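# Seat taper pins in the crank shaft collars

## Task

Push a taper pin all the way into the collar on every crank shaft. Each pin can only seat fully when it enters its hole from one particular side, and a pin counts only if it stays seated on its own, not held there by the robot.

## Robot and tools

ROBOT AND FRAME. Two six-joint arms, left_arm and right_arm, each carry a parallel gripper. All poses use one scene frame: the origin sits on the table surface midway between the arms, +z is up, +x points away from the robot over the table, and left_arm is on the +y side. The arm names are not image sides. Joint ranges (rad): waist, shoulder, forearm roll, wrist pitch and wrist roll -6.283 to 6.283; elbow -2.792 to 2.792. Load limits (N m): waist 323, shoulder 323, elbow 152, the three wrist joints 42.7 each, counting any held weight.

GRIPPER GEOMETRY. The fingers extend along the gripper's +z axis and close along its y axis. end_effector_position is the spot between the pads when shut. Fingertips stick out about 33 mm past it when closed and 9 mm when fully open; closing pushes the tips roughly 24 mm farther from the arm, so keep that clearance above surfaces.

THE ROW. Every motion command uses a row of 20 numbers: left x, y, z (metres), qw, qx, qy, qz (w first), then left gripper position, force_limit, speed; then the same ten for the right arm. Both arms always appear. x, y, z and the quaternion are an absolute target pose for that gripper in the scene frame. The three gripper numbers each lie in [-1, 1]. position: +1 fully open (140 mm), about -0.8 pads touching, -1 keep closing until blocked. force_limit (for parts up to 40 mm wide): -1 about 14 N, 0 about 60 N, +1 about 107 N. speed of the pad gap: -1 about 30 mm/s, 0 about 140, +1 about 250. Sending 0 is a real command, so to leave a gripper unchanged repeat its previous three numbers. To hold an arm still, resend the whole pose from the last result taken before it stopped, plus its gripper numbers. To keep an orientation, send the same quaternion in every row rather than copying the drifting reported one.

execute_actions(actions): a list of up to 15 actions, each a list of up to 15 rows; each row is one control step of 1/30 s and an action always lasts 15 steps (0.5 s), the last row repeating if fewer are given. An empty list just returns state and images. If a target lies over 0.6 m from a gripper's current position along any of that gripper's axes, the action is rejected for both arms; if the first action fails this against the last reported state, or any action is malformed, nothing runs. Each step the command is clipped to within 70 mm and 16 degrees of the measured pose, and after an action the arm only reaches its last clipped pose, so far targets need further actions.

move(target, speed, stop_force, blocking): target is one 20-number row of absolute poses. Each gripper travels a straight line to it, turning the shorter way; both paths end together, lasting 0.5 to 10 s (cut off at 10 s). speed is m/s, 0.002 to 0.5, default 0.25; rotation is capped at twice that in rad/s. Paths ignore obstacles and the other arm; grippers lag, can stray and may overshoot speed, especially with a nearly straight arm. Arms are stiff: aiming even slightly past a firm contact can trigger a fault. stop_force (N, 20 to 80, one value for both, not allowed in the first 0.2 s) ends an arm's path when push against its motion, along the line to its target on the gripper's starting axes, exceeds that value for two steps; the gripper then backs up two steps and holds. Use it only at very low speed; pressure can briefly reach double the value. It is unreliable if the gripper rotates, unavailable near stretched poses, and must be omitted when backing off something the gripper is pressing. An arm whose target is within 1.5 mm and 0.5 degrees counts as still. blocking=false returns after 0.5 s while motion continues (not combinable with stop_force); poll with wait(0); further motion commands are refused until it finishes or you call stop. The result adds a 'move:' line: ending per arm (done, off_target, moving, held, fault, contact) and limits (paced = target clipped; held = some steps blocked, after which the arm can surge), plus each gripper's distance from its target.

wait(seconds): 0 to 10; arms keep their last command; returns early if a running move ends. stop(): brakes a running move; it needs room, fingers keep moving. zoom_image(camera, region): region [x0, y0, x1, y1] in pixels, at most 504 by 504, of cam_head_left, cam_head_right, cam_high, cam_low, cam_left_wrist or cam_right_wrist (all 504x504). finished_scene(scene): pass the current scene number; irreversible, and the result tells whether the goal held.

RESULTS. The state line gives each gripper's position, quaternion and velocities; printed positions can be off at long reach. 'Hand target' shows where the controller now drives each gripper; 'pose unreachable' means the clearance check altered that arm's command. Step readings list positions at some steps, with HELD marking held-back steps. object_status: 0 moving, 1 blocked while opening, 2 blocked while closing (a grip), 3 reached target or pads met. position_measured is in counts, 3 open to 230 pads together. To squeeze harder during status 2, raise force_limit and switch position between -1 and -0.98. Flange force estimates outside force on the gripper, includes held weight, is noisy, or says no reading. Camera calibration lines give K, distortion and T_world_to_cam per camera.

AVOID. A joint torque at its limit, or 144 N on any part of an arm, stops that arm for 10 s and skips the rest of the call. Don't let the arms hit or press each other, don't knock anything off the table, and avoid drops, slams and hard pushes. MOTOR HOT warns of heating from holding loads; an OVER-TEMPERATURE FAULT brakes the arm. Parts may be briefly tugged or nudged by outside disturbances. The simulation keeps running while you compose a reply, with the last command held.

Each tool is called after "Request:" as name([rows], argument=value, ...), one row to a line, values as JSON.

## Session

Request:
execute_actions(actions=[])

Scene clock: 0.00 s.
left_arm: end_effector_position=(+0.5438, +0.8886, +0.1943) position_measured=3 object_status=3 end_effector_quat_wxyz=(+0.111, +0.955, -0.174, -0.214) end_effector_velocity=(-0.001, -0.000, -0.001) end_effector_angular_velocity=(-0.000, +0.002, +0.000) | right_arm: end_effector_position=(+0.2515, +0.1605, +0.3754) position_measured=3 object_status=3 end_effector_quat_wxyz=(+0.028, -0.594, +0.614, +0.520) end_effector_velocity=(+0.001, +0.000, -0.001) end_effector_angular_velocity=(-0.001, +0.001, -0.000)
Joint positions: left_arm=[0.375 0.575 1.332 0.075 1.716 2.384] | right_arm=[0.812 0.394 1.537 1.188 1.178 3.671]
Joint velocities: left_arm=[ 0.     0.     0.002  0.001 -0.    -0.001] | right_arm=[-0.     0.001 -0.     0.     0.    -0.   ]
Flange force (N, the push that the arm receives, along the gripper's own x y z axes): no reading
Hand target (left_arm): +0.544, +0.889, +0.194; +0.111, +0.955, -0.174, -0.214
Hand target (right_arm): +0.252, +0.160, +0.375; -0.028, +0.594, -0.614, -0.520

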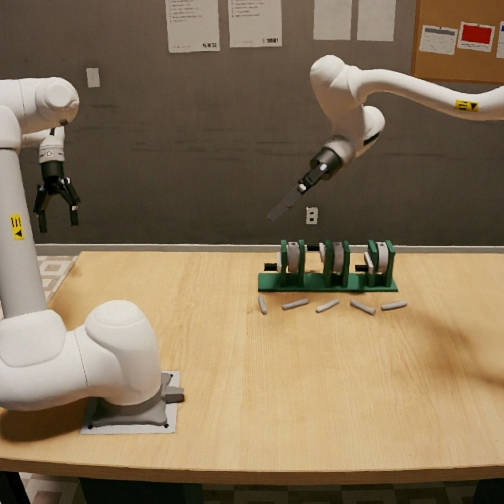

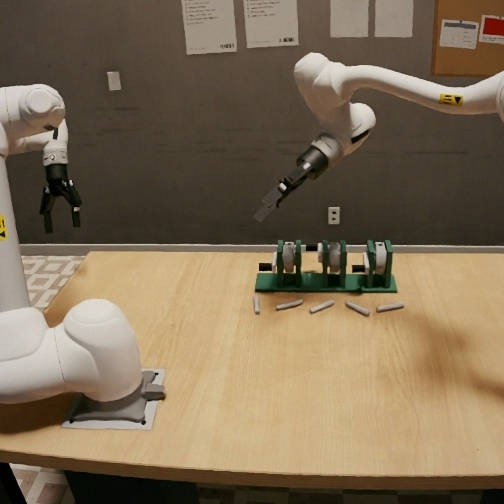

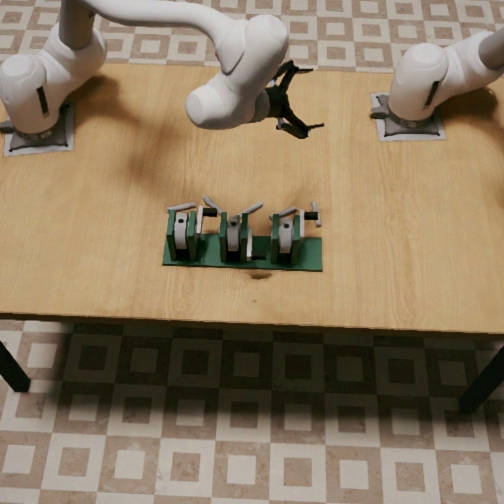

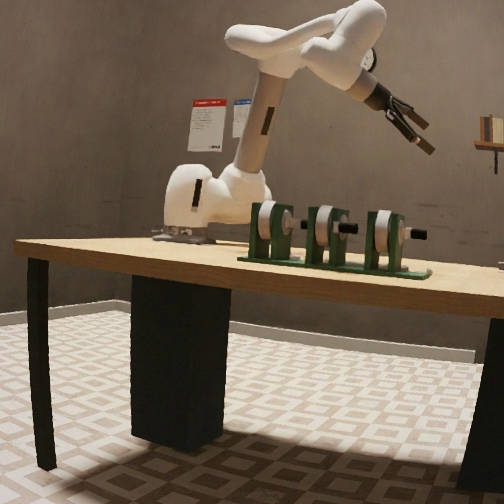

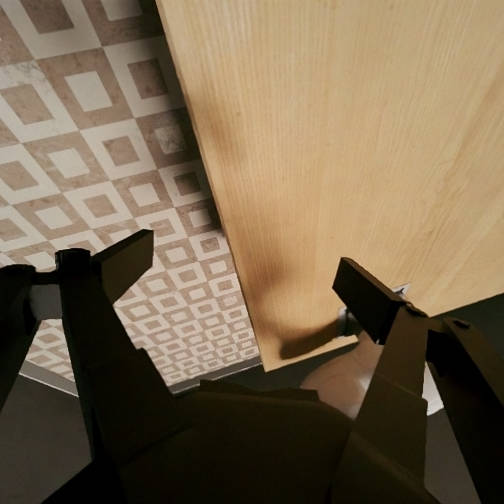

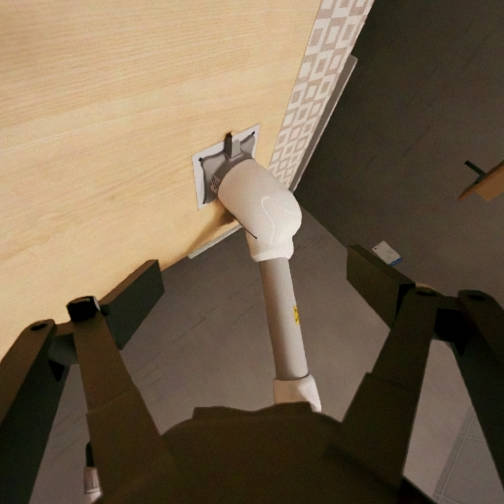

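Request:
zoom_image(camera="cam_high", region=[150,180,340,290])

Request:
zoom_image(camera="cam_head_right", region=[240,225,420,325])

Request:
zoom_image(camera="cam_low", region=[230,185,440,290])

Region (150, 180, 340, 290) of cam_high's 504x504 image, scaled by 2.653, with more detail than that image has; it fills the top 292 rows of this view, and the rest is white.

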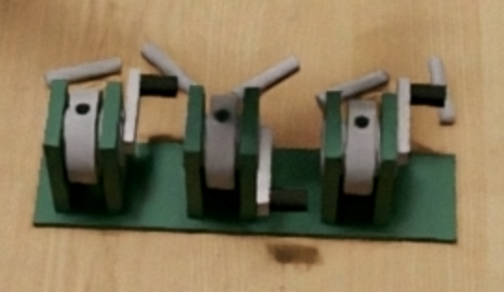

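Region (240, 225, 420, 325) of cam_head_right's 504x504 image, scaled by 2.800, with more detail than that image has.

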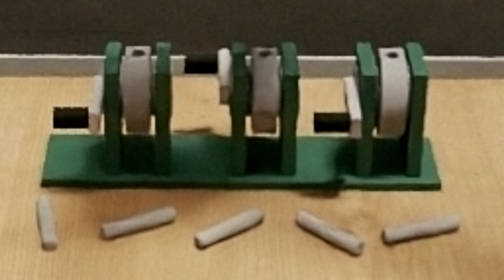

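Region (230, 185, 440, 290) of cam_low's 504x504 image, scaled by 2.400, with more detail than that image has.

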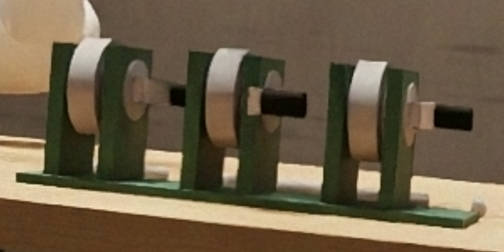

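Request:
move(target=[0.5438,0.8886,0.1943,0.111,0.955,-0.174,-0.214,1,0,0,0.35,-0.05,0.33,0,1,0,0,1,0,0], speed=0.4)

Request:
zoom_image(camera="cam_right_wrist", region=[60,60,440,300])

Scene clock: 4.03 s.
left_arm: end_effector_position=(+0.5438, +0.8886, +0.1943) position_measured=3 object_status=3 end_effector_quat_wxyz=(+0.111, +0.955, -0.174, -0.214) end_effector_velocity=(+0.000, +0.001, -0.000) end_effector_angular_velocity=(+0.002, +0.000, -0.000) | right_arm: end_effector_position=(+0.3498, -0.0498, +0.3297) position_measured=3 object_status=3 end_effector_quat_wxyz=(-0.000, +1.000, +0.001, -0.000) end_effector_velocity=(+0.001, -0.000, -0.001) end_effector_angular_velocity=(-0.001, +0.000, -0.001)
Joint positions: left_arm=[0.375 0.575 1.332 0.076 1.715 2.383] | right_arm=[0.932 0.288 1.435 0.001 1.418 2.672]
Joint velocities: left_arm=[ 0.     0.001 -0.     0.002 -0.    -0.   ] | right_arm=[-0.001  0.001  0.    -0.    -0.    -0.   ]
Flange force (N, the push that the arm receives, along the gripper's own x y z axes): left_arm=[-2.2 4.2 2.6] | right_arm=[-1.4 -1.4 0.9]
Hand target (left_arm): +0.544, +0.889, +0.194; +0.111, +0.955, -0.174, -0.214
Hand target (right_arm): +0.350, -0.050, +0.330; -0.000, +1.000, +0.001, -0.000
Off the commanded pose (left_arm): 0.000 m, 0 deg.
Off the commanded pose (right_arm): 0.000 m, 0 deg.
move: done
camera_calibration (this result's frames):
cam_left_wrist: T_world_to_cam=[[-0.129543, -0.959104, 0.25167, 0.868519], [-0.688422, 0.269662, 0.673319, 0.00785187], [-0.713649, -0.0860314, -0.695201, 0.76919], [0, 0, 0, 1]] pos_world=[0.666847, 0.897057, 0.310875]
cam_right_wrist: T_world_to_cam=[[-0.0772499, -0.996984, 0.00740165, -0.0287353], [-0.942617, 0.075452, 0.325238, 0.237304], [-0.324815, 0.0181477, -0.945603, 0.600023], [0, 0, 0, 1]] pos_world=[0.416364, -0.0574427, 0.490416]

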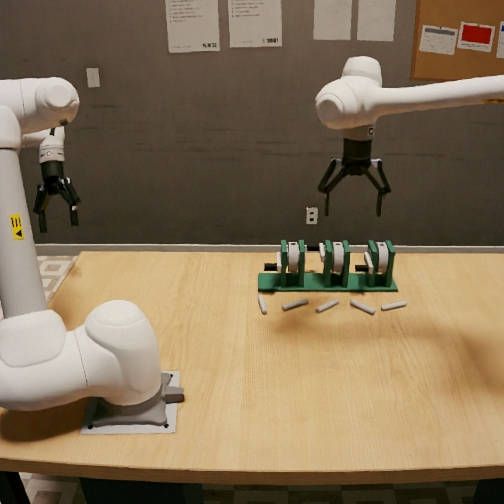

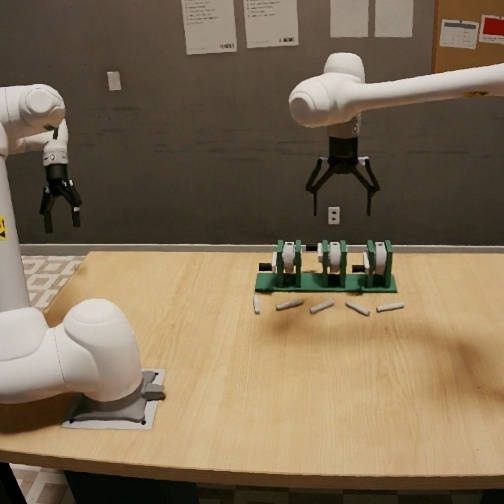

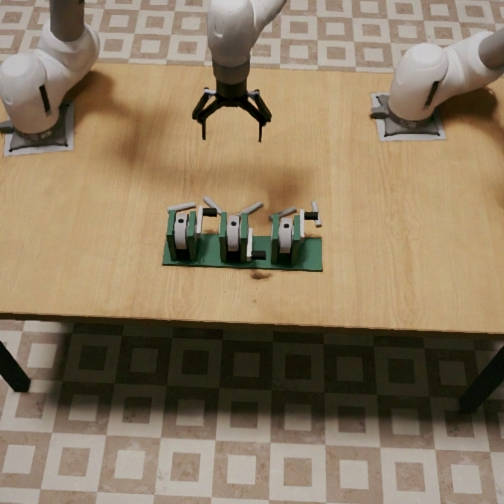

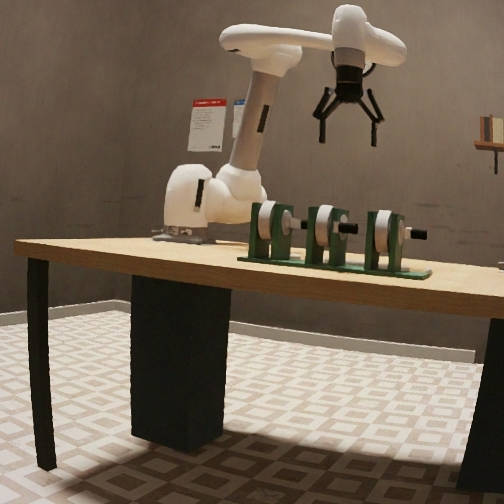

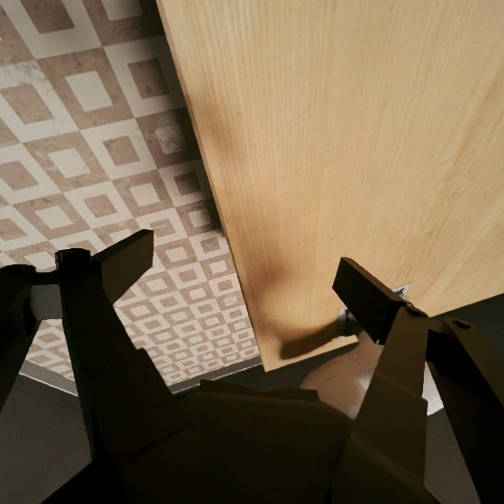

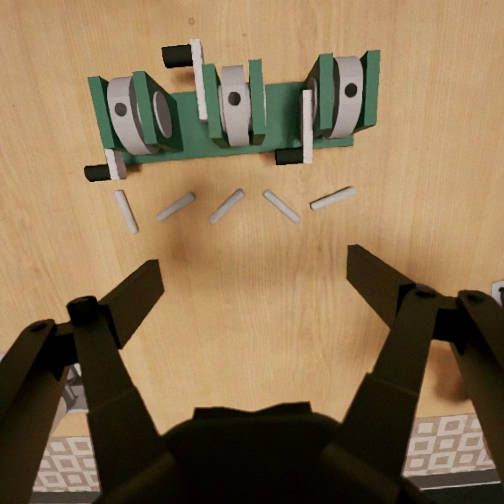

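Region (60, 60, 440, 300) of cam_right_wrist's 504x504 image, scaled by 1.326, with more detail than that image has; it fills the top 318 rows of this view, and the rest is white.

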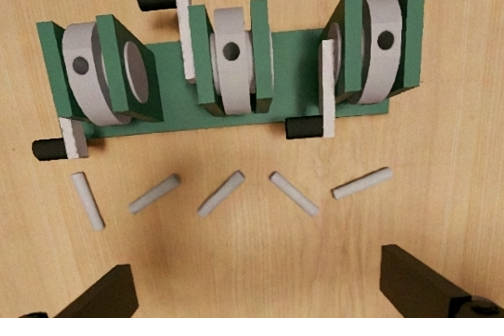

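Request:
zoom_image(camera="cam_right_wrist", region=[100,175,260,245])

Request:
zoom_image(camera="cam_right_wrist", region=[250,175,370,235])

Request:
zoom_image(camera="cam_high", region=[160,200,250,245])

Request:
zoom_image(camera="cam_high", region=[215,200,305,245])

Region (100, 175, 260, 245) of cam_right_wrist's 504x504 image, scaled by 3.150, with more detail than that image has; it fills the top 220 rows of this view, and the rest is white.

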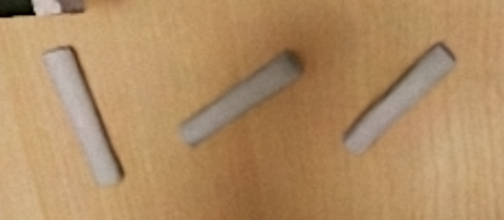

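Region (250, 175, 370, 235) of cam_right_wrist's 504x504 image, scaled by 4.200, with more detail than that image has.

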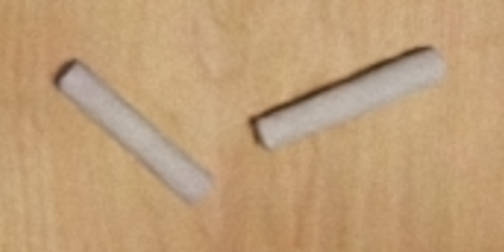

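Region (160, 200, 250, 245) of cam_high's 504x504 image, scaled by 5.600, with more detail than that image has.

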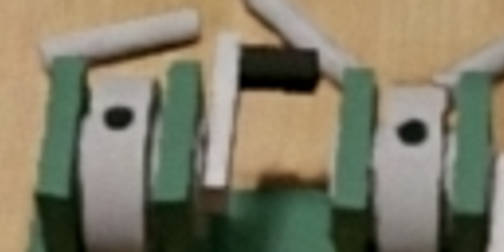

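Region (215, 200, 305, 245) of cam_high's 504x504 image, scaled by 5.600, with more detail than that image has.

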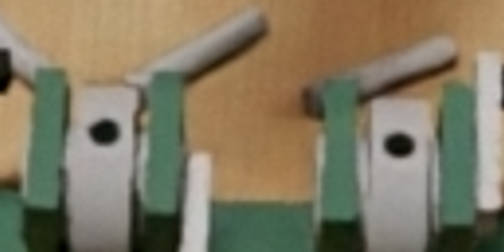

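Request:
move(target=[0.5438,0.8886,0.1943,0.111,0.955,-0.174,-0.214,1,0,0,0.335,-0.197,0.08,0,0.811,-0.585,0,-0.2,0,0], speed=0.4)

Request:
zoom_image(camera="cam_right_wrist", region=[150,120,350,320])

Scene clock: 9.20 s.
left_arm: end_effector_position=(+0.5438, +0.8886, +0.1943) position_measured=3 object_status=3 end_effector_quat_wxyz=(+0.111, +0.955, -0.174, -0.214) end_effector_velocity=(+0.001, -0.000, +0.001) end_effector_angular_velocity=(-0.000, -0.002, +0.000) | right_arm: end_effector_position=(+0.3353, -0.1973, +0.0802) position_measured=154 object_status=3 end_effector_quat_wxyz=(-0.000, +0.811, -0.585, +0.000) end_effector_velocity=(-0.000, -0.000, -0.000) end_effector_angular_velocity=(-0.001, +0.000, -0.000)
Joint positions: left_arm=[0.375 0.575 1.332 0.076 1.715 2.383] | right_arm=[ 0.841  0.24   1.989 -0.     0.912  3.834]
Joint velocities: left_arm=[ 0.    -0.001 -0.001 -0.001 -0.    -0.   ] | right_arm=[ 0.001  0.     0.    -0.     0.     0.001]
Flange force (N, the push that the arm receives, along the gripper's own x y z axes): left_arm=[-2.9 5.0 1.3] | right_arm=[-2.0 2.2 -0.1]
Hand target (left_arm): +0.544, +0.889, +0.194; +0.111, +0.955, -0.174, -0.214
Hand target (right_arm): +0.335, -0.197, +0.080; -0.000, +0.811, -0.585, +0.000
Off the commanded pose (left_arm): 0.000 m, 0 deg.
Off the commanded pose (right_arm): 0.000 m, 0 deg.
move: done
camera_calibration (this result's frames):
cam_left_wrist: T_world_to_cam=[[-0.129542, -0.959105, 0.251669, 0.868518], [-0.688422, 0.269661, 0.673319, 0.00785269], [-0.713649, -0.0860313, -0.695201, 0.76919], [0, 0, 0, 1]] pos_world=[0.666847, 0.897057, 0.310875]
cam_right_wrist: T_world_to_cam=[[-0.970995, -0.238974, 0.00768698, 0.274126], [-0.223591, 0.918943, 0.324885, 0.241243], [-0.0847031, 0.313743, -0.945722, 0.339845], [0, 0, 0, 1]] pos_world=[0.348901, -0.262804, 0.240916]

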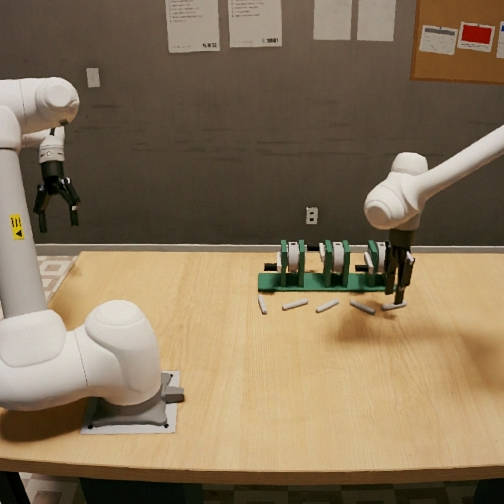

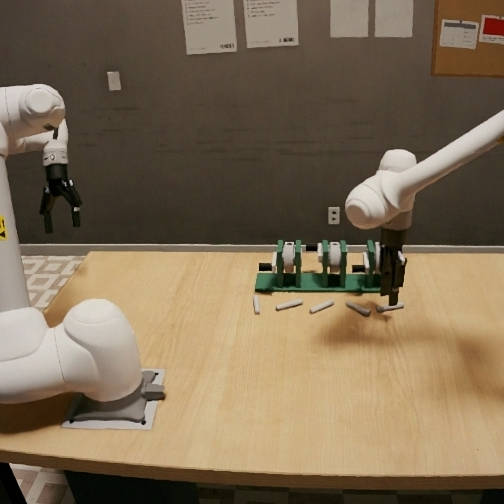

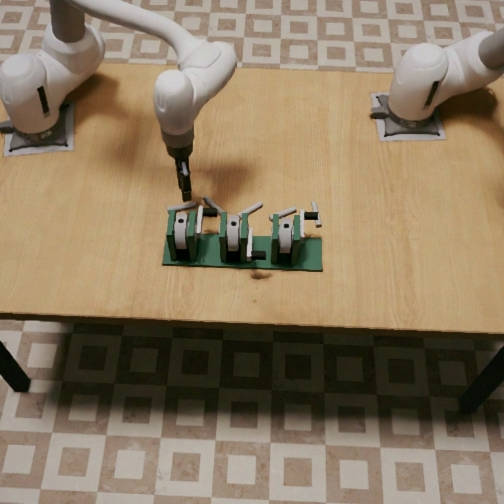

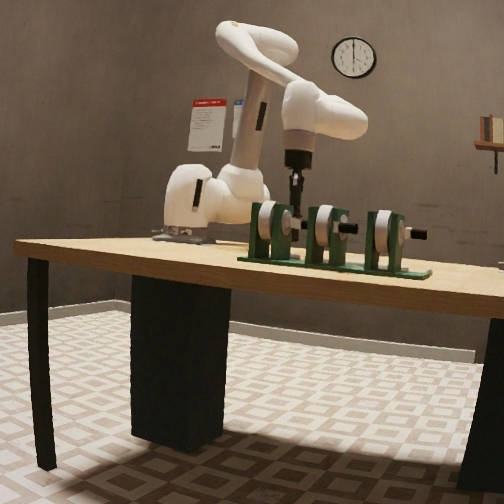

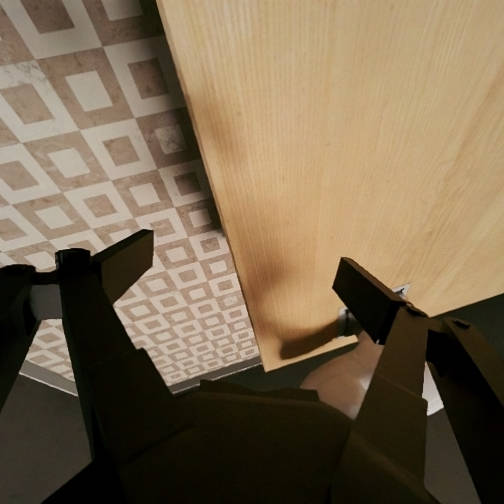

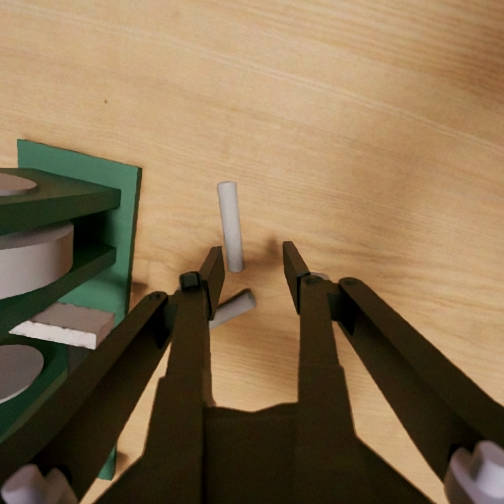

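Region (150, 120, 350, 320) of cam_right_wrist's 504x504 image, scaled by 2.520, with more detail than that image has.

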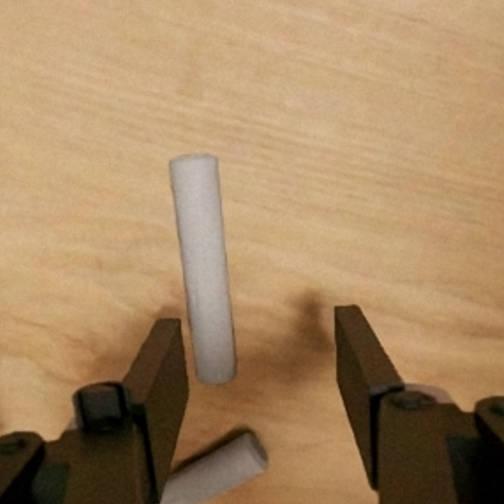

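Request:
move(target=[0.5438,0.8886,0.1943,0.111,0.955,-0.174,-0.214,1,0,0,0.367,-0.234,0.065,0,0.811,-0.585,0,-0.35,0,0])

Request:
move(target=[0.5438,0.8886,0.1943,0.111,0.955,-0.174,-0.214,1,0,0,0.367,-0.234,0.025,0,0.811,-0.585,0,-0.35,0,0], speed=0.01, stop_force=20)

Scene clock: 11.03 s.
left_arm: end_effector_position=(+0.5438, +0.8886, +0.1943) position_measured=3 object_status=3 end_effector_quat_wxyz=(+0.111, +0.955, -0.174, -0.214) end_effector_velocity=(+0.000, +0.001, +0.000) end_effector_angular_velocity=(+0.002, -0.000, -0.000) | right_arm: end_effector_position=(+0.3670, -0.2339, +0.0650) position_measured=173 object_status=3 end_effector_quat_wxyz=(-0.000, +0.811, -0.585, +0.000) end_effector_velocity=(+0.000, -0.000, +0.000) end_effector_angular_velocity=(+0.000, +0.000, -0.001)
Joint positions: left_arm=[0.375 0.575 1.332 0.076 1.715 2.383] | right_arm=[ 0.761  0.236  2.029 -0.     0.876  3.752]
Joint velocities: left_arm=[ 0.    -0.    -0.001  0.002 -0.    -0.   ] | right_arm=[-0.001 -0.     0.     0.     0.    -0.   ]
Flange force (N, the push that the arm receives, along the gripper's own x y z axes): left_arm=[-2.9 3.8 1.7] | right_arm=[-1.2 0.6 0.1]
Hand target (left_arm): +0.544, +0.889, +0.194; +0.111, +0.955, -0.174, -0.214
Hand target (right_arm): +0.367, -0.234, +0.065; -0.000, +0.811, -0.585, +0.000
Off the commanded pose (left_arm): 0.000 m, 0 deg.
Off the commanded pose (right_arm): 0.000 m, 0 deg.
move: done
camera_calibration (this result's frames):
cam_left_wrist: T_world_to_cam=[[-0.129542, -0.959105, 0.251669, 0.868519], [-0.688422, 0.269661, 0.673319, 0.00785276], [-0.713649, -0.0860311, -0.695201, 0.76919], [0, 0, 0, 1]] pos_world=[0.666847, 0.897057, 0.310875]
cam_right_wrist: T_world_to_cam=[[-0.970798, -0.239766, 0.00795235, 0.296048], [-0.22425, 0.918753, 0.324968, 0.287126], [-0.0852226, 0.313695, -0.945692, 0.339885], [0, 0, 0, 1]] pos_world=[0.380757, -0.299436, 0.225766]

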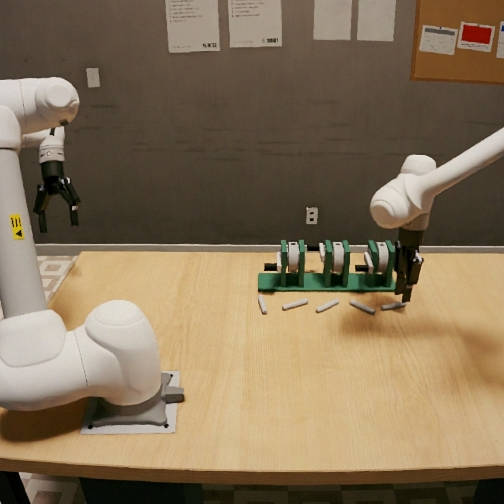

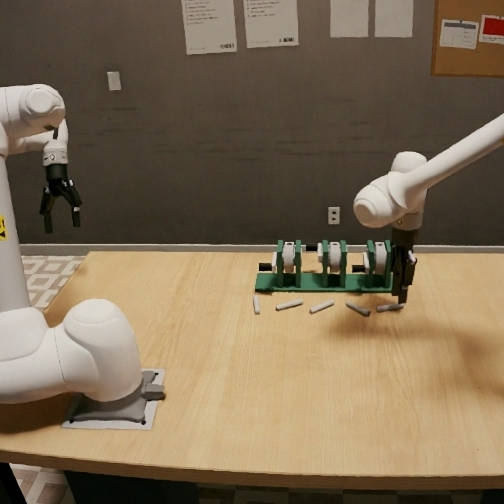

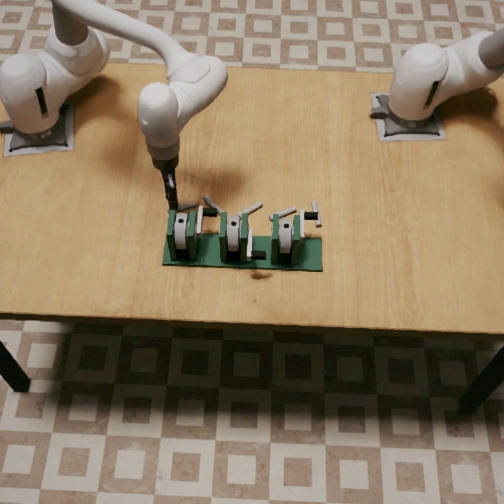

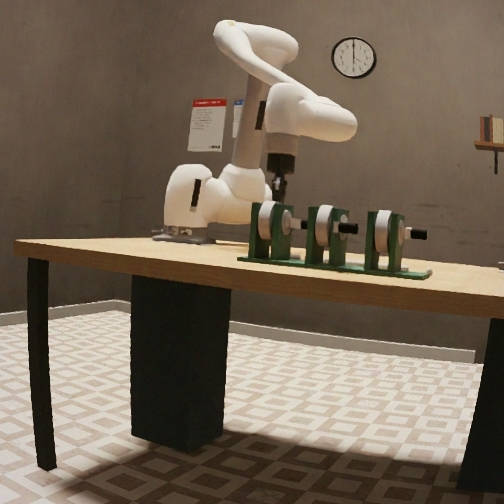

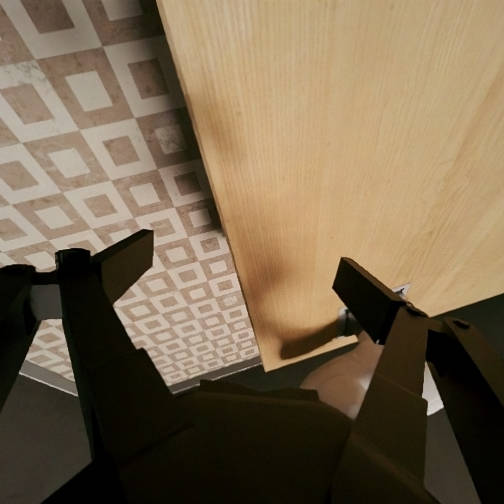

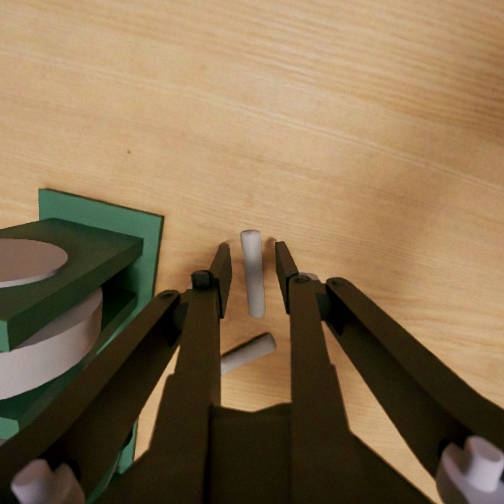

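Scene clock: 14.67 s.
left_arm: end_effector_position=(+0.5438, +0.8886, +0.1943) position_measured=3 object_status=3 end_effector_quat_wxyz=(+0.111, +0.955, -0.174, -0.214) end_effector_velocity=(-0.001, -0.000, +0.000) end_effector_angular_velocity=(-0.001, +0.000, -0.000) | right_arm: end_effector_position=(+0.3670, -0.2341, +0.0319) position_measured=173 object_status=3 end_effector_quat_wxyz=(+0.000, +0.811, -0.585, +0.000) end_effector_velocity=(+0.000, -0.001, +0.001) end_effector_angular_velocity=(-0.001, +0.000, -0.001)
Joint positions: left_arm=[0.375 0.575 1.332 0.076 1.715 2.383] | right_arm=[ 0.76   0.276  2.054 -0.     0.812  3.752]
Joint velocities: left_arm=[ 0.    -0.001  0.001 -0.     0.     0.001] | right_arm=[-0.001 -0.001  0.    -0.     0.002  0.   ]
Flange force (N, the push that the arm receives, along the gripper's own x y z axes): left_arm=[-1.9 5.4 1.8] | right_arm=[4.5 8.9 -49.2]
Hand target (left_arm): +0.544, +0.889, +0.194; +0.111, +0.955, -0.174, -0.214
Hand target (right_arm): +0.367, -0.234, +0.032; -0.000, +0.811, -0.585, +0.000
Off the commanded pose (left_arm): 0.000 m, 0 deg.
Off the commanded pose (right_arm): 0.007 m, 0 deg.
move: contact (right_arm)
camera_calibration (this result's frames):
cam_left_wrist: T_world_to_cam=[[-0.129542, -0.959105, 0.251669, 0.868519], [-0.688422, 0.269661, 0.673319, 0.00785283], [-0.713649, -0.0860311, -0.695201, 0.76919], [0, 0, 0, 1]] pos_world=[0.666847, 0.897057, 0.310875]
cam_right_wrist: T_world_to_cam=[[-0.970806, -0.239727, 0.00810992, 0.296219], [-0.224179, 0.918831, 0.324799, 0.29804], [-0.0853146, 0.313499, -0.945748, 0.308604], [0, 0, 0, 1]] pos_world=[0.380714, -0.299583, 0.192657]

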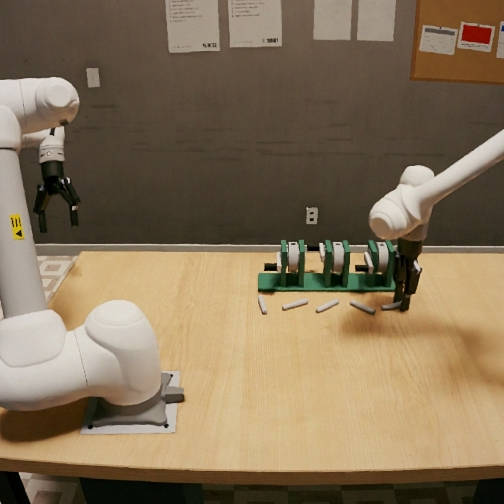

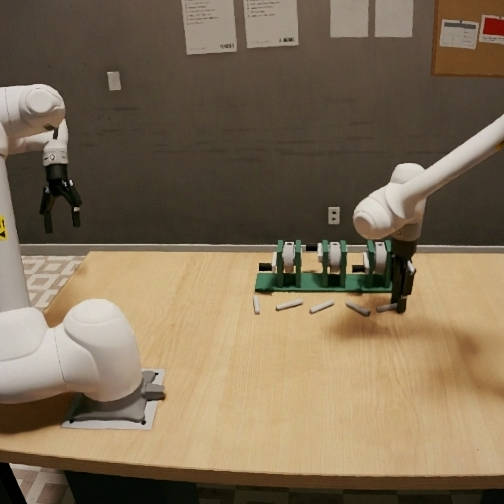

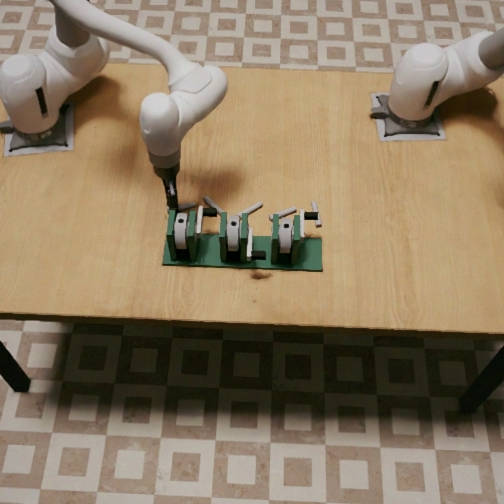

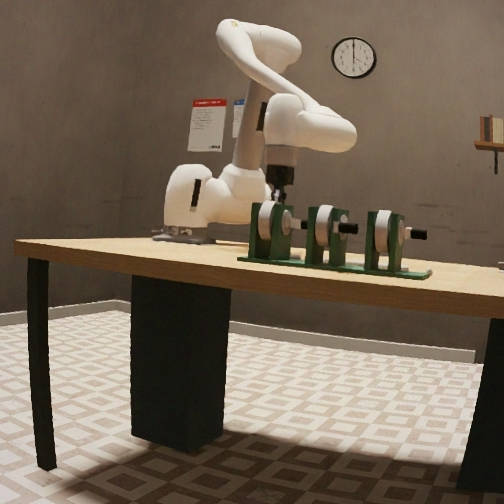

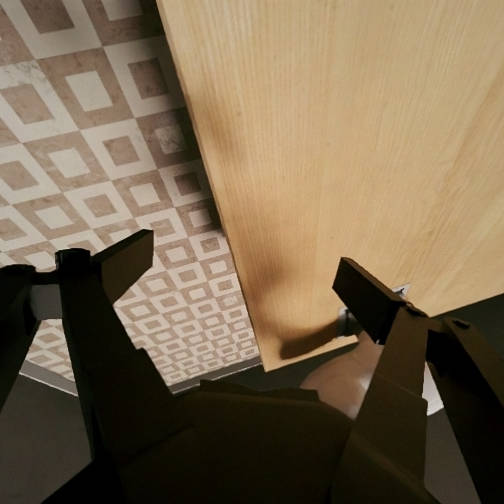

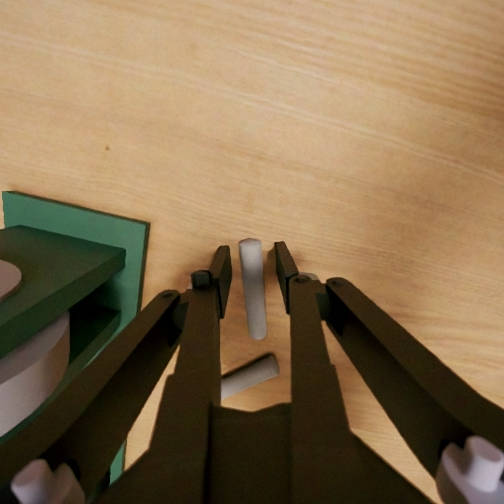

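Measure the other end first, then this one.

Request:
execute_actions([
  [[0.5438,0.8886,0.1943,0.111,0.955,-0.174,-0.214,-1,0,0,0.367,-0.234,0.035,0,0.811,-0.585,0,-0.45,0,0]],
  [[0.5438,0.8886,0.1943,0.111,0.955,-0.174,-0.214,-1,0,0,0.359,-0.21,0.035,0,0.811,-0.585,0,-0.45,0,0]],
  [[0.5438,0.8886,0.1943,0.111,0.955,-0.174,-0.214,-1,0,0,0.350,-0.184,0.035,0,0.811,-0.585,0,-0.45,0,0]],
  [[0.5438,0.8886,0.1943,0.111,0.955,-0.174,-0.214,-1,0,0,0.350,-0.184,0.035,0,0.811,-0.585,0,-1,0.5,-0.5]],
])

Request:
execute_actions([
  [[0.5438,0.8886,0.1943,0.111,0.955,-0.174,-0.214,-1,0,0,0.350,-0.184,0.035,0,0.811,-0.585,0,-0.45,0,0]],
  [[0.5438,0.8886,0.1943,0.111,0.955,-0.174,-0.214,-1,0,0,0.359,-0.21,0.035,0,0.811,-0.585,0,-0.45,0,0]],
  [[0.5438,0.8886,0.1943,0.111,0.955,-0.174,-0.214,-1,0,0,0.367,-0.234,0.035,0,0.811,-0.585,0,-0.45,0,0]],
  [[0.5438,0.8886,0.1943,0.111,0.955,-0.174,-0.214,-1,0,0,0.367,-0.234,0.035,0,0.811,-0.585,0,-1,0.5,-0.5]],
])

Scene clock: 17.57 s.
left_arm: end_effector_position=(+0.5438, +0.8886, +0.1943) position_measured=233 object_status=3 end_effector_quat_wxyz=(+0.111, +0.955, -0.174, -0.214) end_effector_velocity=(-0.001, +0.000, -0.000) end_effector_angular_velocity=(+0.001, +0.002, -0.001) | right_arm: end_effector_position=(+0.3500, -0.1839, +0.0351) position_measured=213 object_status=0 end_effector_quat_wxyz=(-0.000, +0.811, -0.585, +0.000) end_effector_velocity=(-0.000, -0.001, -0.000) end_effector_angular_velocity=(-0.002, +0.001, -0.000)
Joint positions: left_arm=[0.375 0.575 1.332 0.076 1.715 2.383] | right_arm=[ 0.832  0.317  1.987 -0.     0.838  3.823]
Joint velocities: left_arm=[ 0.    -0.     0.001  0.002  0.     0.001] | right_arm=[-0.     0.     0.     0.     0.002 -0.   ]
Flange force (N, the push that the arm receives, along the gripper's own x y z axes): left_arm=[-2.7 5.3 2.2] | right_arm=[1.6 4.6 -18.0]
Flange force at the end of the 1st action (N, along the gripper's axes at the end of the call): left_arm=[-3.1 4.5 2.4] | right_arm=[-0.9 2.4 -0.7]
Flange force at the end of the 2nd action (N, along the gripper's axes at the end of the call): left_arm=[-3.8 5.9 2.9] | right_arm=[-2.5 0.5 1.6]
Flange force at the end of the 3rd action (N, along the gripper's axes at the end of the call): left_arm=[-2.1 2.7 2.7] | right_arm=[-1.9 2.5 0.2]
Hand target (left_arm): +0.544, +0.889, +0.194; +0.111, +0.955, -0.174, -0.214
Hand target (right_arm): +0.350, -0.184, +0.035; +0.000, +0.811, -0.585, +0.000
Off the commanded pose (left_arm): 0.000 m, 0 deg.
Off the commanded pose (right_arm): 0.000 m, 0 deg.
Step readings (end_effector_position; steps 1 to 15: 1st action; 16 to 30: 2nd action; 31 to 45: 3rd action; 46 to 60: 4th action):
0: left_arm (+0.5438, +0.8886, +0.1943) | right_arm (+0.3670, -0.2340, +0.0321)
1: left_arm (+0.5438, +0.8886, +0.1943) | right_arm (+0.3671, -0.2340, +0.0325)
2: left_arm (+0.5438, +0.8886, +0.1943) | right_arm (+0.3669, -0.2342, +0.0336)
4: left_arm (+0.5438, +0.8886, +0.1943) | right_arm (+0.3670, -0.2341, +0.0348)
8: left_arm (+0.5438, +0.8886, +0.1943) | right_arm (+0.3670, -0.2340, +0.0349)
15: left_arm (+0.5438, +0.8886, +0.1943) | right_arm (+0.3670, -0.2340, +0.0350)
16: left_arm (+0.5438, +0.8886, +0.1943) | right_arm (+0.3669, -0.2336, +0.0351)
17: left_arm (+0.5438, +0.8886, +0.1943) | right_arm (+0.3656, -0.2295, +0.0351)
19: left_arm (+0.5438, +0.8886, +0.1943) | right_arm (+0.3602, -0.2142, +0.0354)
23: left_arm (+0.5438, +0.8886, +0.1943) | right_arm (+0.3590, -0.2101, +0.0351)
30: left_arm (+0.5438, +0.8886, +0.1943) | right_arm (+0.3590, -0.2100, +0.0350)
31: left_arm (+0.5438, +0.8886, +0.1943) | right_arm (+0.3588, -0.2095, +0.0350)
32: left_arm (+0.5438, +0.8886, +0.1943) | right_arm (+0.3573, -0.2052, +0.0351)
34: left_arm (+0.5438, +0.8886, +0.1943) | right_arm (+0.3512, -0.1888, +0.0352)
38: left_arm (+0.5438, +0.8886, +0.1943) | right_arm (+0.3500, -0.1841, +0.0350)
45: left_arm (+0.5438, +0.8886, +0.1943) | right_arm (+0.3500, -0.1840, +0.0350)
46: left_arm (+0.5438, +0.8886, +0.1943) | right_arm (+0.3500, -0.1840, +0.0350)
47: left_arm (+0.5438, +0.8886, +0.1943) | right_arm (+0.3500, -0.1840, +0.0350)
49: left_arm (+0.5438, +0.8886, +0.1943) | right_arm (+0.3500, -0.1840, +0.0350)
53: left_arm (+0.5438, +0.8886, +0.1943) | right_arm (+0.3500, -0.1840, +0.0350)
60: end_effector_position above
camera_calibration (this result's frames):
cam_left_wrist: T_world_to_cam=[[-0.129543, -0.959105, 0.251666, 0.868521], [-0.68842, 0.26966, 0.673321, 0.00785185], [-0.71365, -0.0860283, -0.695199, 0.769187], [0, 0, 0, 1]] pos_world=[0.666847, 0.897057, 0.310874]
cam_right_wrist: T_world_to_cam=[[-0.970789, -0.239802, 0.00801832, 0.29176], [-0.224263, 0.91875, 0.32497, 0.247157], [-0.0852952, 0.313679, -0.94569, 0.294451], [0, 0, 0, 1]] pos_world=[0.363781, -0.249474, 0.195801]

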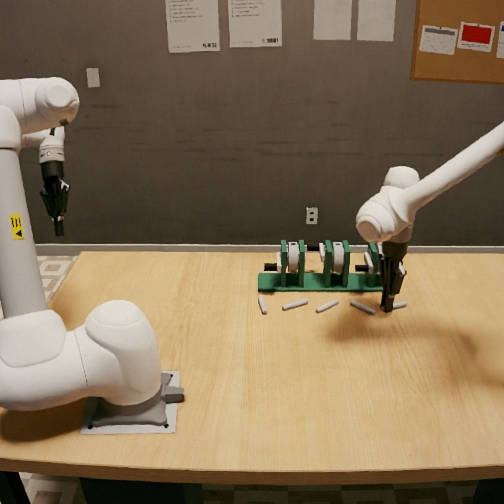

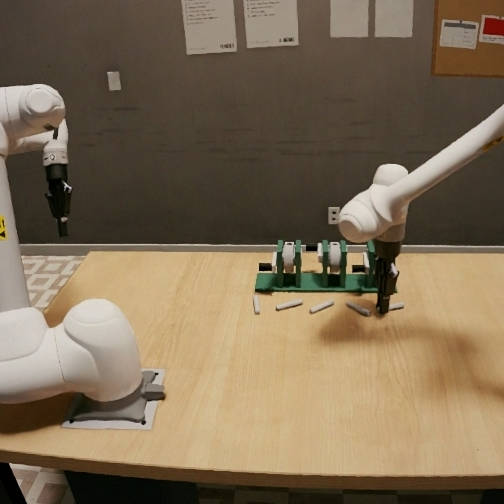

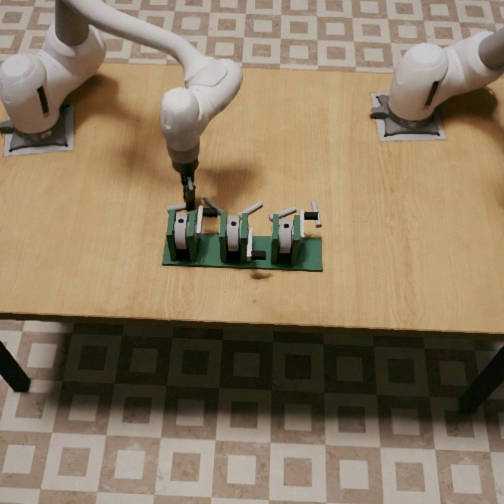

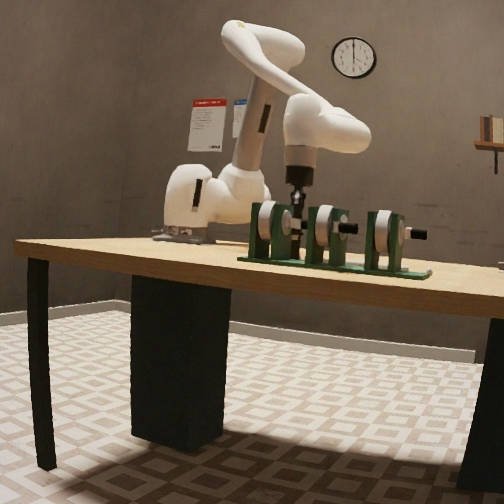

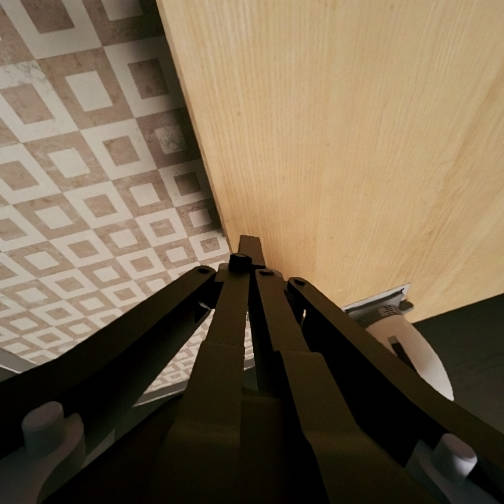

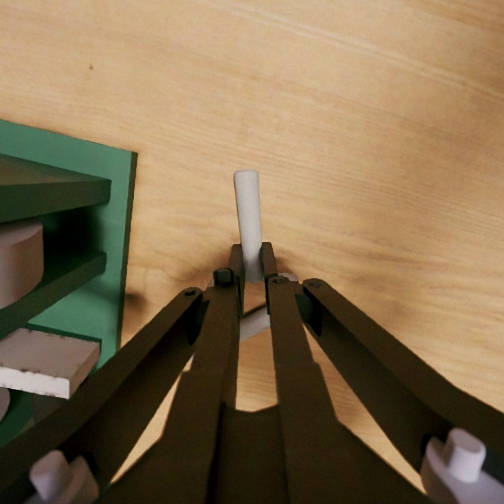

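Scene clock: 19.57 s.
left_arm: end_effector_position=(+0.5438, +0.8886, +0.1943) position_measured=233 object_status=3 end_effector_quat_wxyz=(+0.111, +0.955, -0.174, -0.214) end_effector_velocity=(+0.000, -0.000, +0.000) end_effector_angular_velocity=(-0.002, -0.001, -0.001) | right_arm: end_effector_position=(+0.3670, -0.2340, +0.0351) position_measured=211 object_status=0 end_effector_quat_wxyz=(-0.000, +0.811, -0.585, -0.000) end_effector_velocity=(-0.000, -0.000, +0.000) end_effector_angular_velocity=(-0.000, +0.000, -0.000)
Joint positions: left_arm=[0.375 0.575 1.332 0.076 1.715 2.383] | right_arm=[0.76  0.272 2.052 0.    0.818 3.752]
Joint velocities: left_arm=[ 0.    -0.    -0.    -0.001  0.001  0.001] | right_arm=[-0.    -0.001  0.     0.     0.001  0.   ]
Flange force (N, the push that the arm receives, along the gripper's own x y z axes): left_arm=[-3.5 4.5 1.4] | right_arm=[0.2 1.4 -17.3]
Flange force at the end of the 1st action (N, along the gripper's axes at the end of the call): left_arm=[-3.5 4.3 2.2] | right_arm=[-0.1 1.5 -0.7]
Flange force at the end of the 2nd action (N, along the gripper's axes at the end of the call): left_arm=[-2.4 4.6 2.1] | right_arm=[-2.4 1.5 0.5]
Flange force at the end of the 3rd action (N, along the gripper's axes at the end of the call): left_arm=[-2.1 3.8 1.0] | right_arm=[-0.6 1.3 -0.3]
Hand target (left_arm): +0.544, +0.889, +0.194; +0.111, +0.955, -0.174, -0.214
Hand target (right_arm): +0.367, -0.234, +0.035; -0.000, +0.811, -0.585, -0.000
Off the commanded pose (left_arm): 0.000 m, 0 deg.
Off the commanded pose (right_arm): 0.000 m, 0 deg.
Step readings (end_effector_position; steps 1 to 15: 1st action; 16 to 30: 2nd action; 31 to 45: 3rd action; 46 to 60: 4th action):
0: left_arm (+0.5438, +0.8886, +0.1943) | right_arm (+0.3500, -0.1839, +0.0351)
1: left_arm (+0.5438, +0.8886, +0.1943) | right_arm (+0.3500, -0.1839, +0.0351)
2: left_arm (+0.5438, +0.8886, +0.1943) | right_arm (+0.3500, -0.1839, +0.0350)
4: left_arm (+0.5438, +0.8886, +0.1943) | right_arm (+0.3500, -0.1839, +0.0350)
8: left_arm (+0.5438, +0.8886, +0.1943) | right_arm (+0.3500, -0.1839, +0.0350)
15: left_arm (+0.5438, +0.8886, +0.1943) | right_arm (+0.3500, -0.1840, +0.0350)
16: left_arm (+0.5438, +0.8886, +0.1943) | right_arm (+0.3501, -0.1845, +0.0349)
17: left_arm (+0.5438, +0.8886, +0.1943) | right_arm (+0.3515, -0.1890, +0.0347)
19: left_arm (+0.5438, +0.8886, +0.1943) | right_arm (+0.3569, -0.2055, +0.0345)
23: left_arm (+0.5438, +0.8886, +0.1943) | right_arm (+0.3590, -0.2099, +0.0350)
30: left_arm (+0.5438, +0.8886, +0.1943) | right_arm (+0.3590, -0.2100, +0.0350)
31: left_arm (+0.5438, +0.8886, +0.1943) | right_arm (+0.3592, -0.2105, +0.0350)
32: left_arm (+0.5438, +0.8886, +0.1943) | right_arm (+0.3606, -0.2149, +0.0349)
34: left_arm (+0.5438, +0.8886, +0.1943) | right_arm (+0.3654, -0.2302, +0.0347)
38: left_arm (+0.5438, +0.8886, +0.1943) | right_arm (+0.3670, -0.2339, +0.0350)
45: left_arm (+0.5438, +0.8886, +0.1943) | right_arm (+0.3670, -0.2340, +0.0350)
46: left_arm (+0.5438, +0.8886, +0.1943) | right_arm (+0.3670, -0.2340, +0.0350)
47: left_arm (+0.5438, +0.8886, +0.1943) | right_arm (+0.3670, -0.2340, +0.0350)
49: left_arm (+0.5438, +0.8886, +0.1943) | right_arm (+0.3670, -0.2340, +0.0350)
53: left_arm (+0.5438, +0.8886, +0.1943) | right_arm (+0.3670, -0.2340, +0.0351)
60: end_effector_position above
camera_calibration (this result's frames):
cam_left_wrist: T_world_to_cam=[[-0.129543, -0.959105, 0.251666, 0.868521], [-0.68842, 0.26966, 0.673321, 0.00785189], [-0.71365, -0.0860282, -0.6952, 0.769187], [0, 0, 0, 1]] pos_world=[0.666847, 0.897057, 0.310874]
cam_right_wrist: T_world_to_cam=[[-0.9708, -0.239756, 0.00797453, 0.296263], [-0.224228, 0.918735, 0.325035, 0.296915], [-0.0852557, 0.313756, -0.945668, 0.311605], [0, 0, 0, 1]] pos_world=[0.380755, -0.299523, 0.195805]

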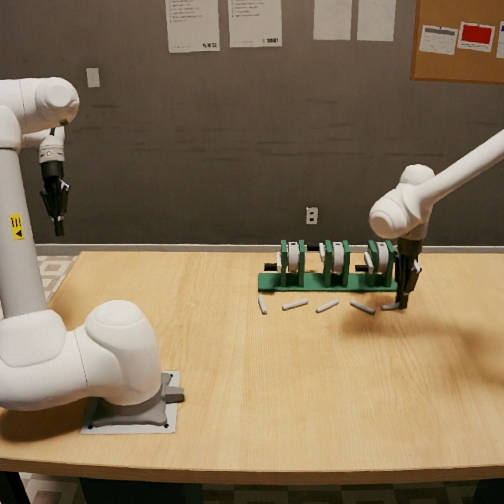

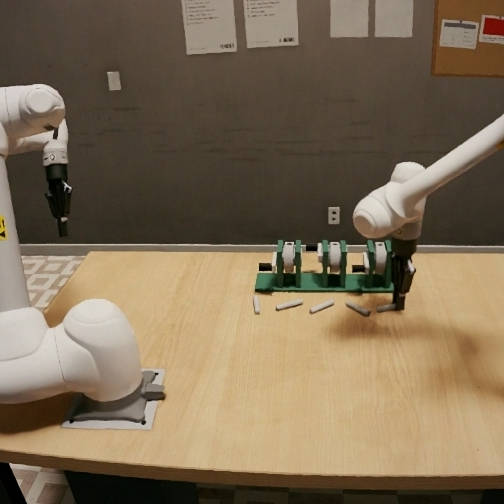

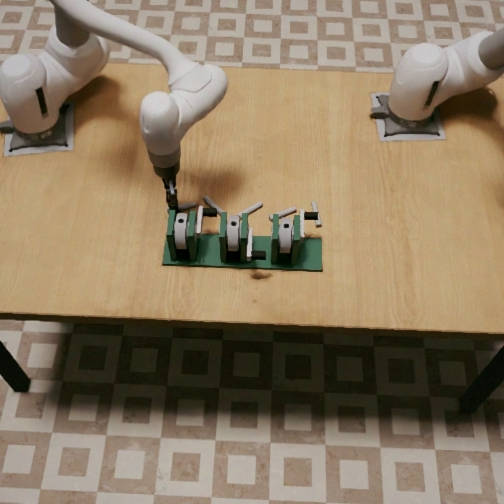

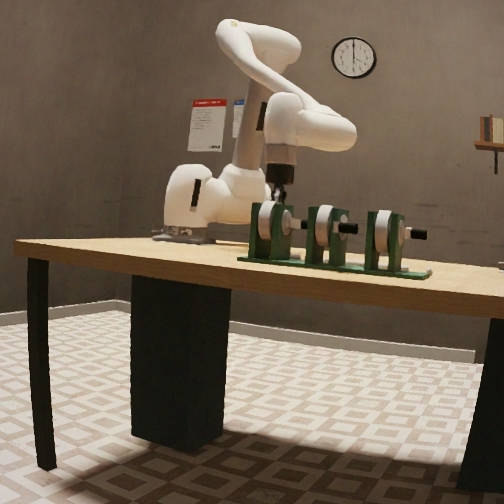

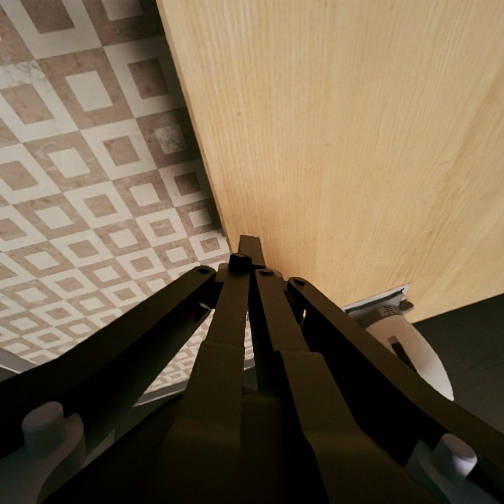

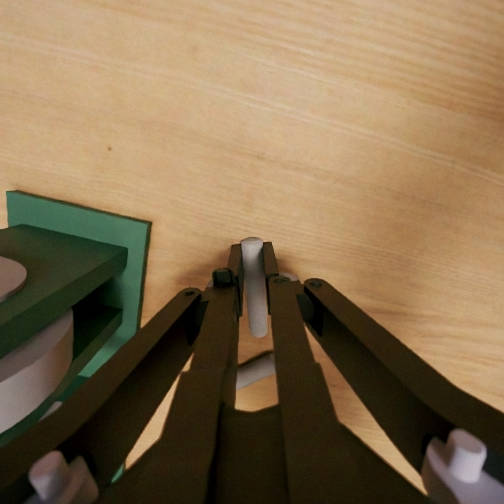

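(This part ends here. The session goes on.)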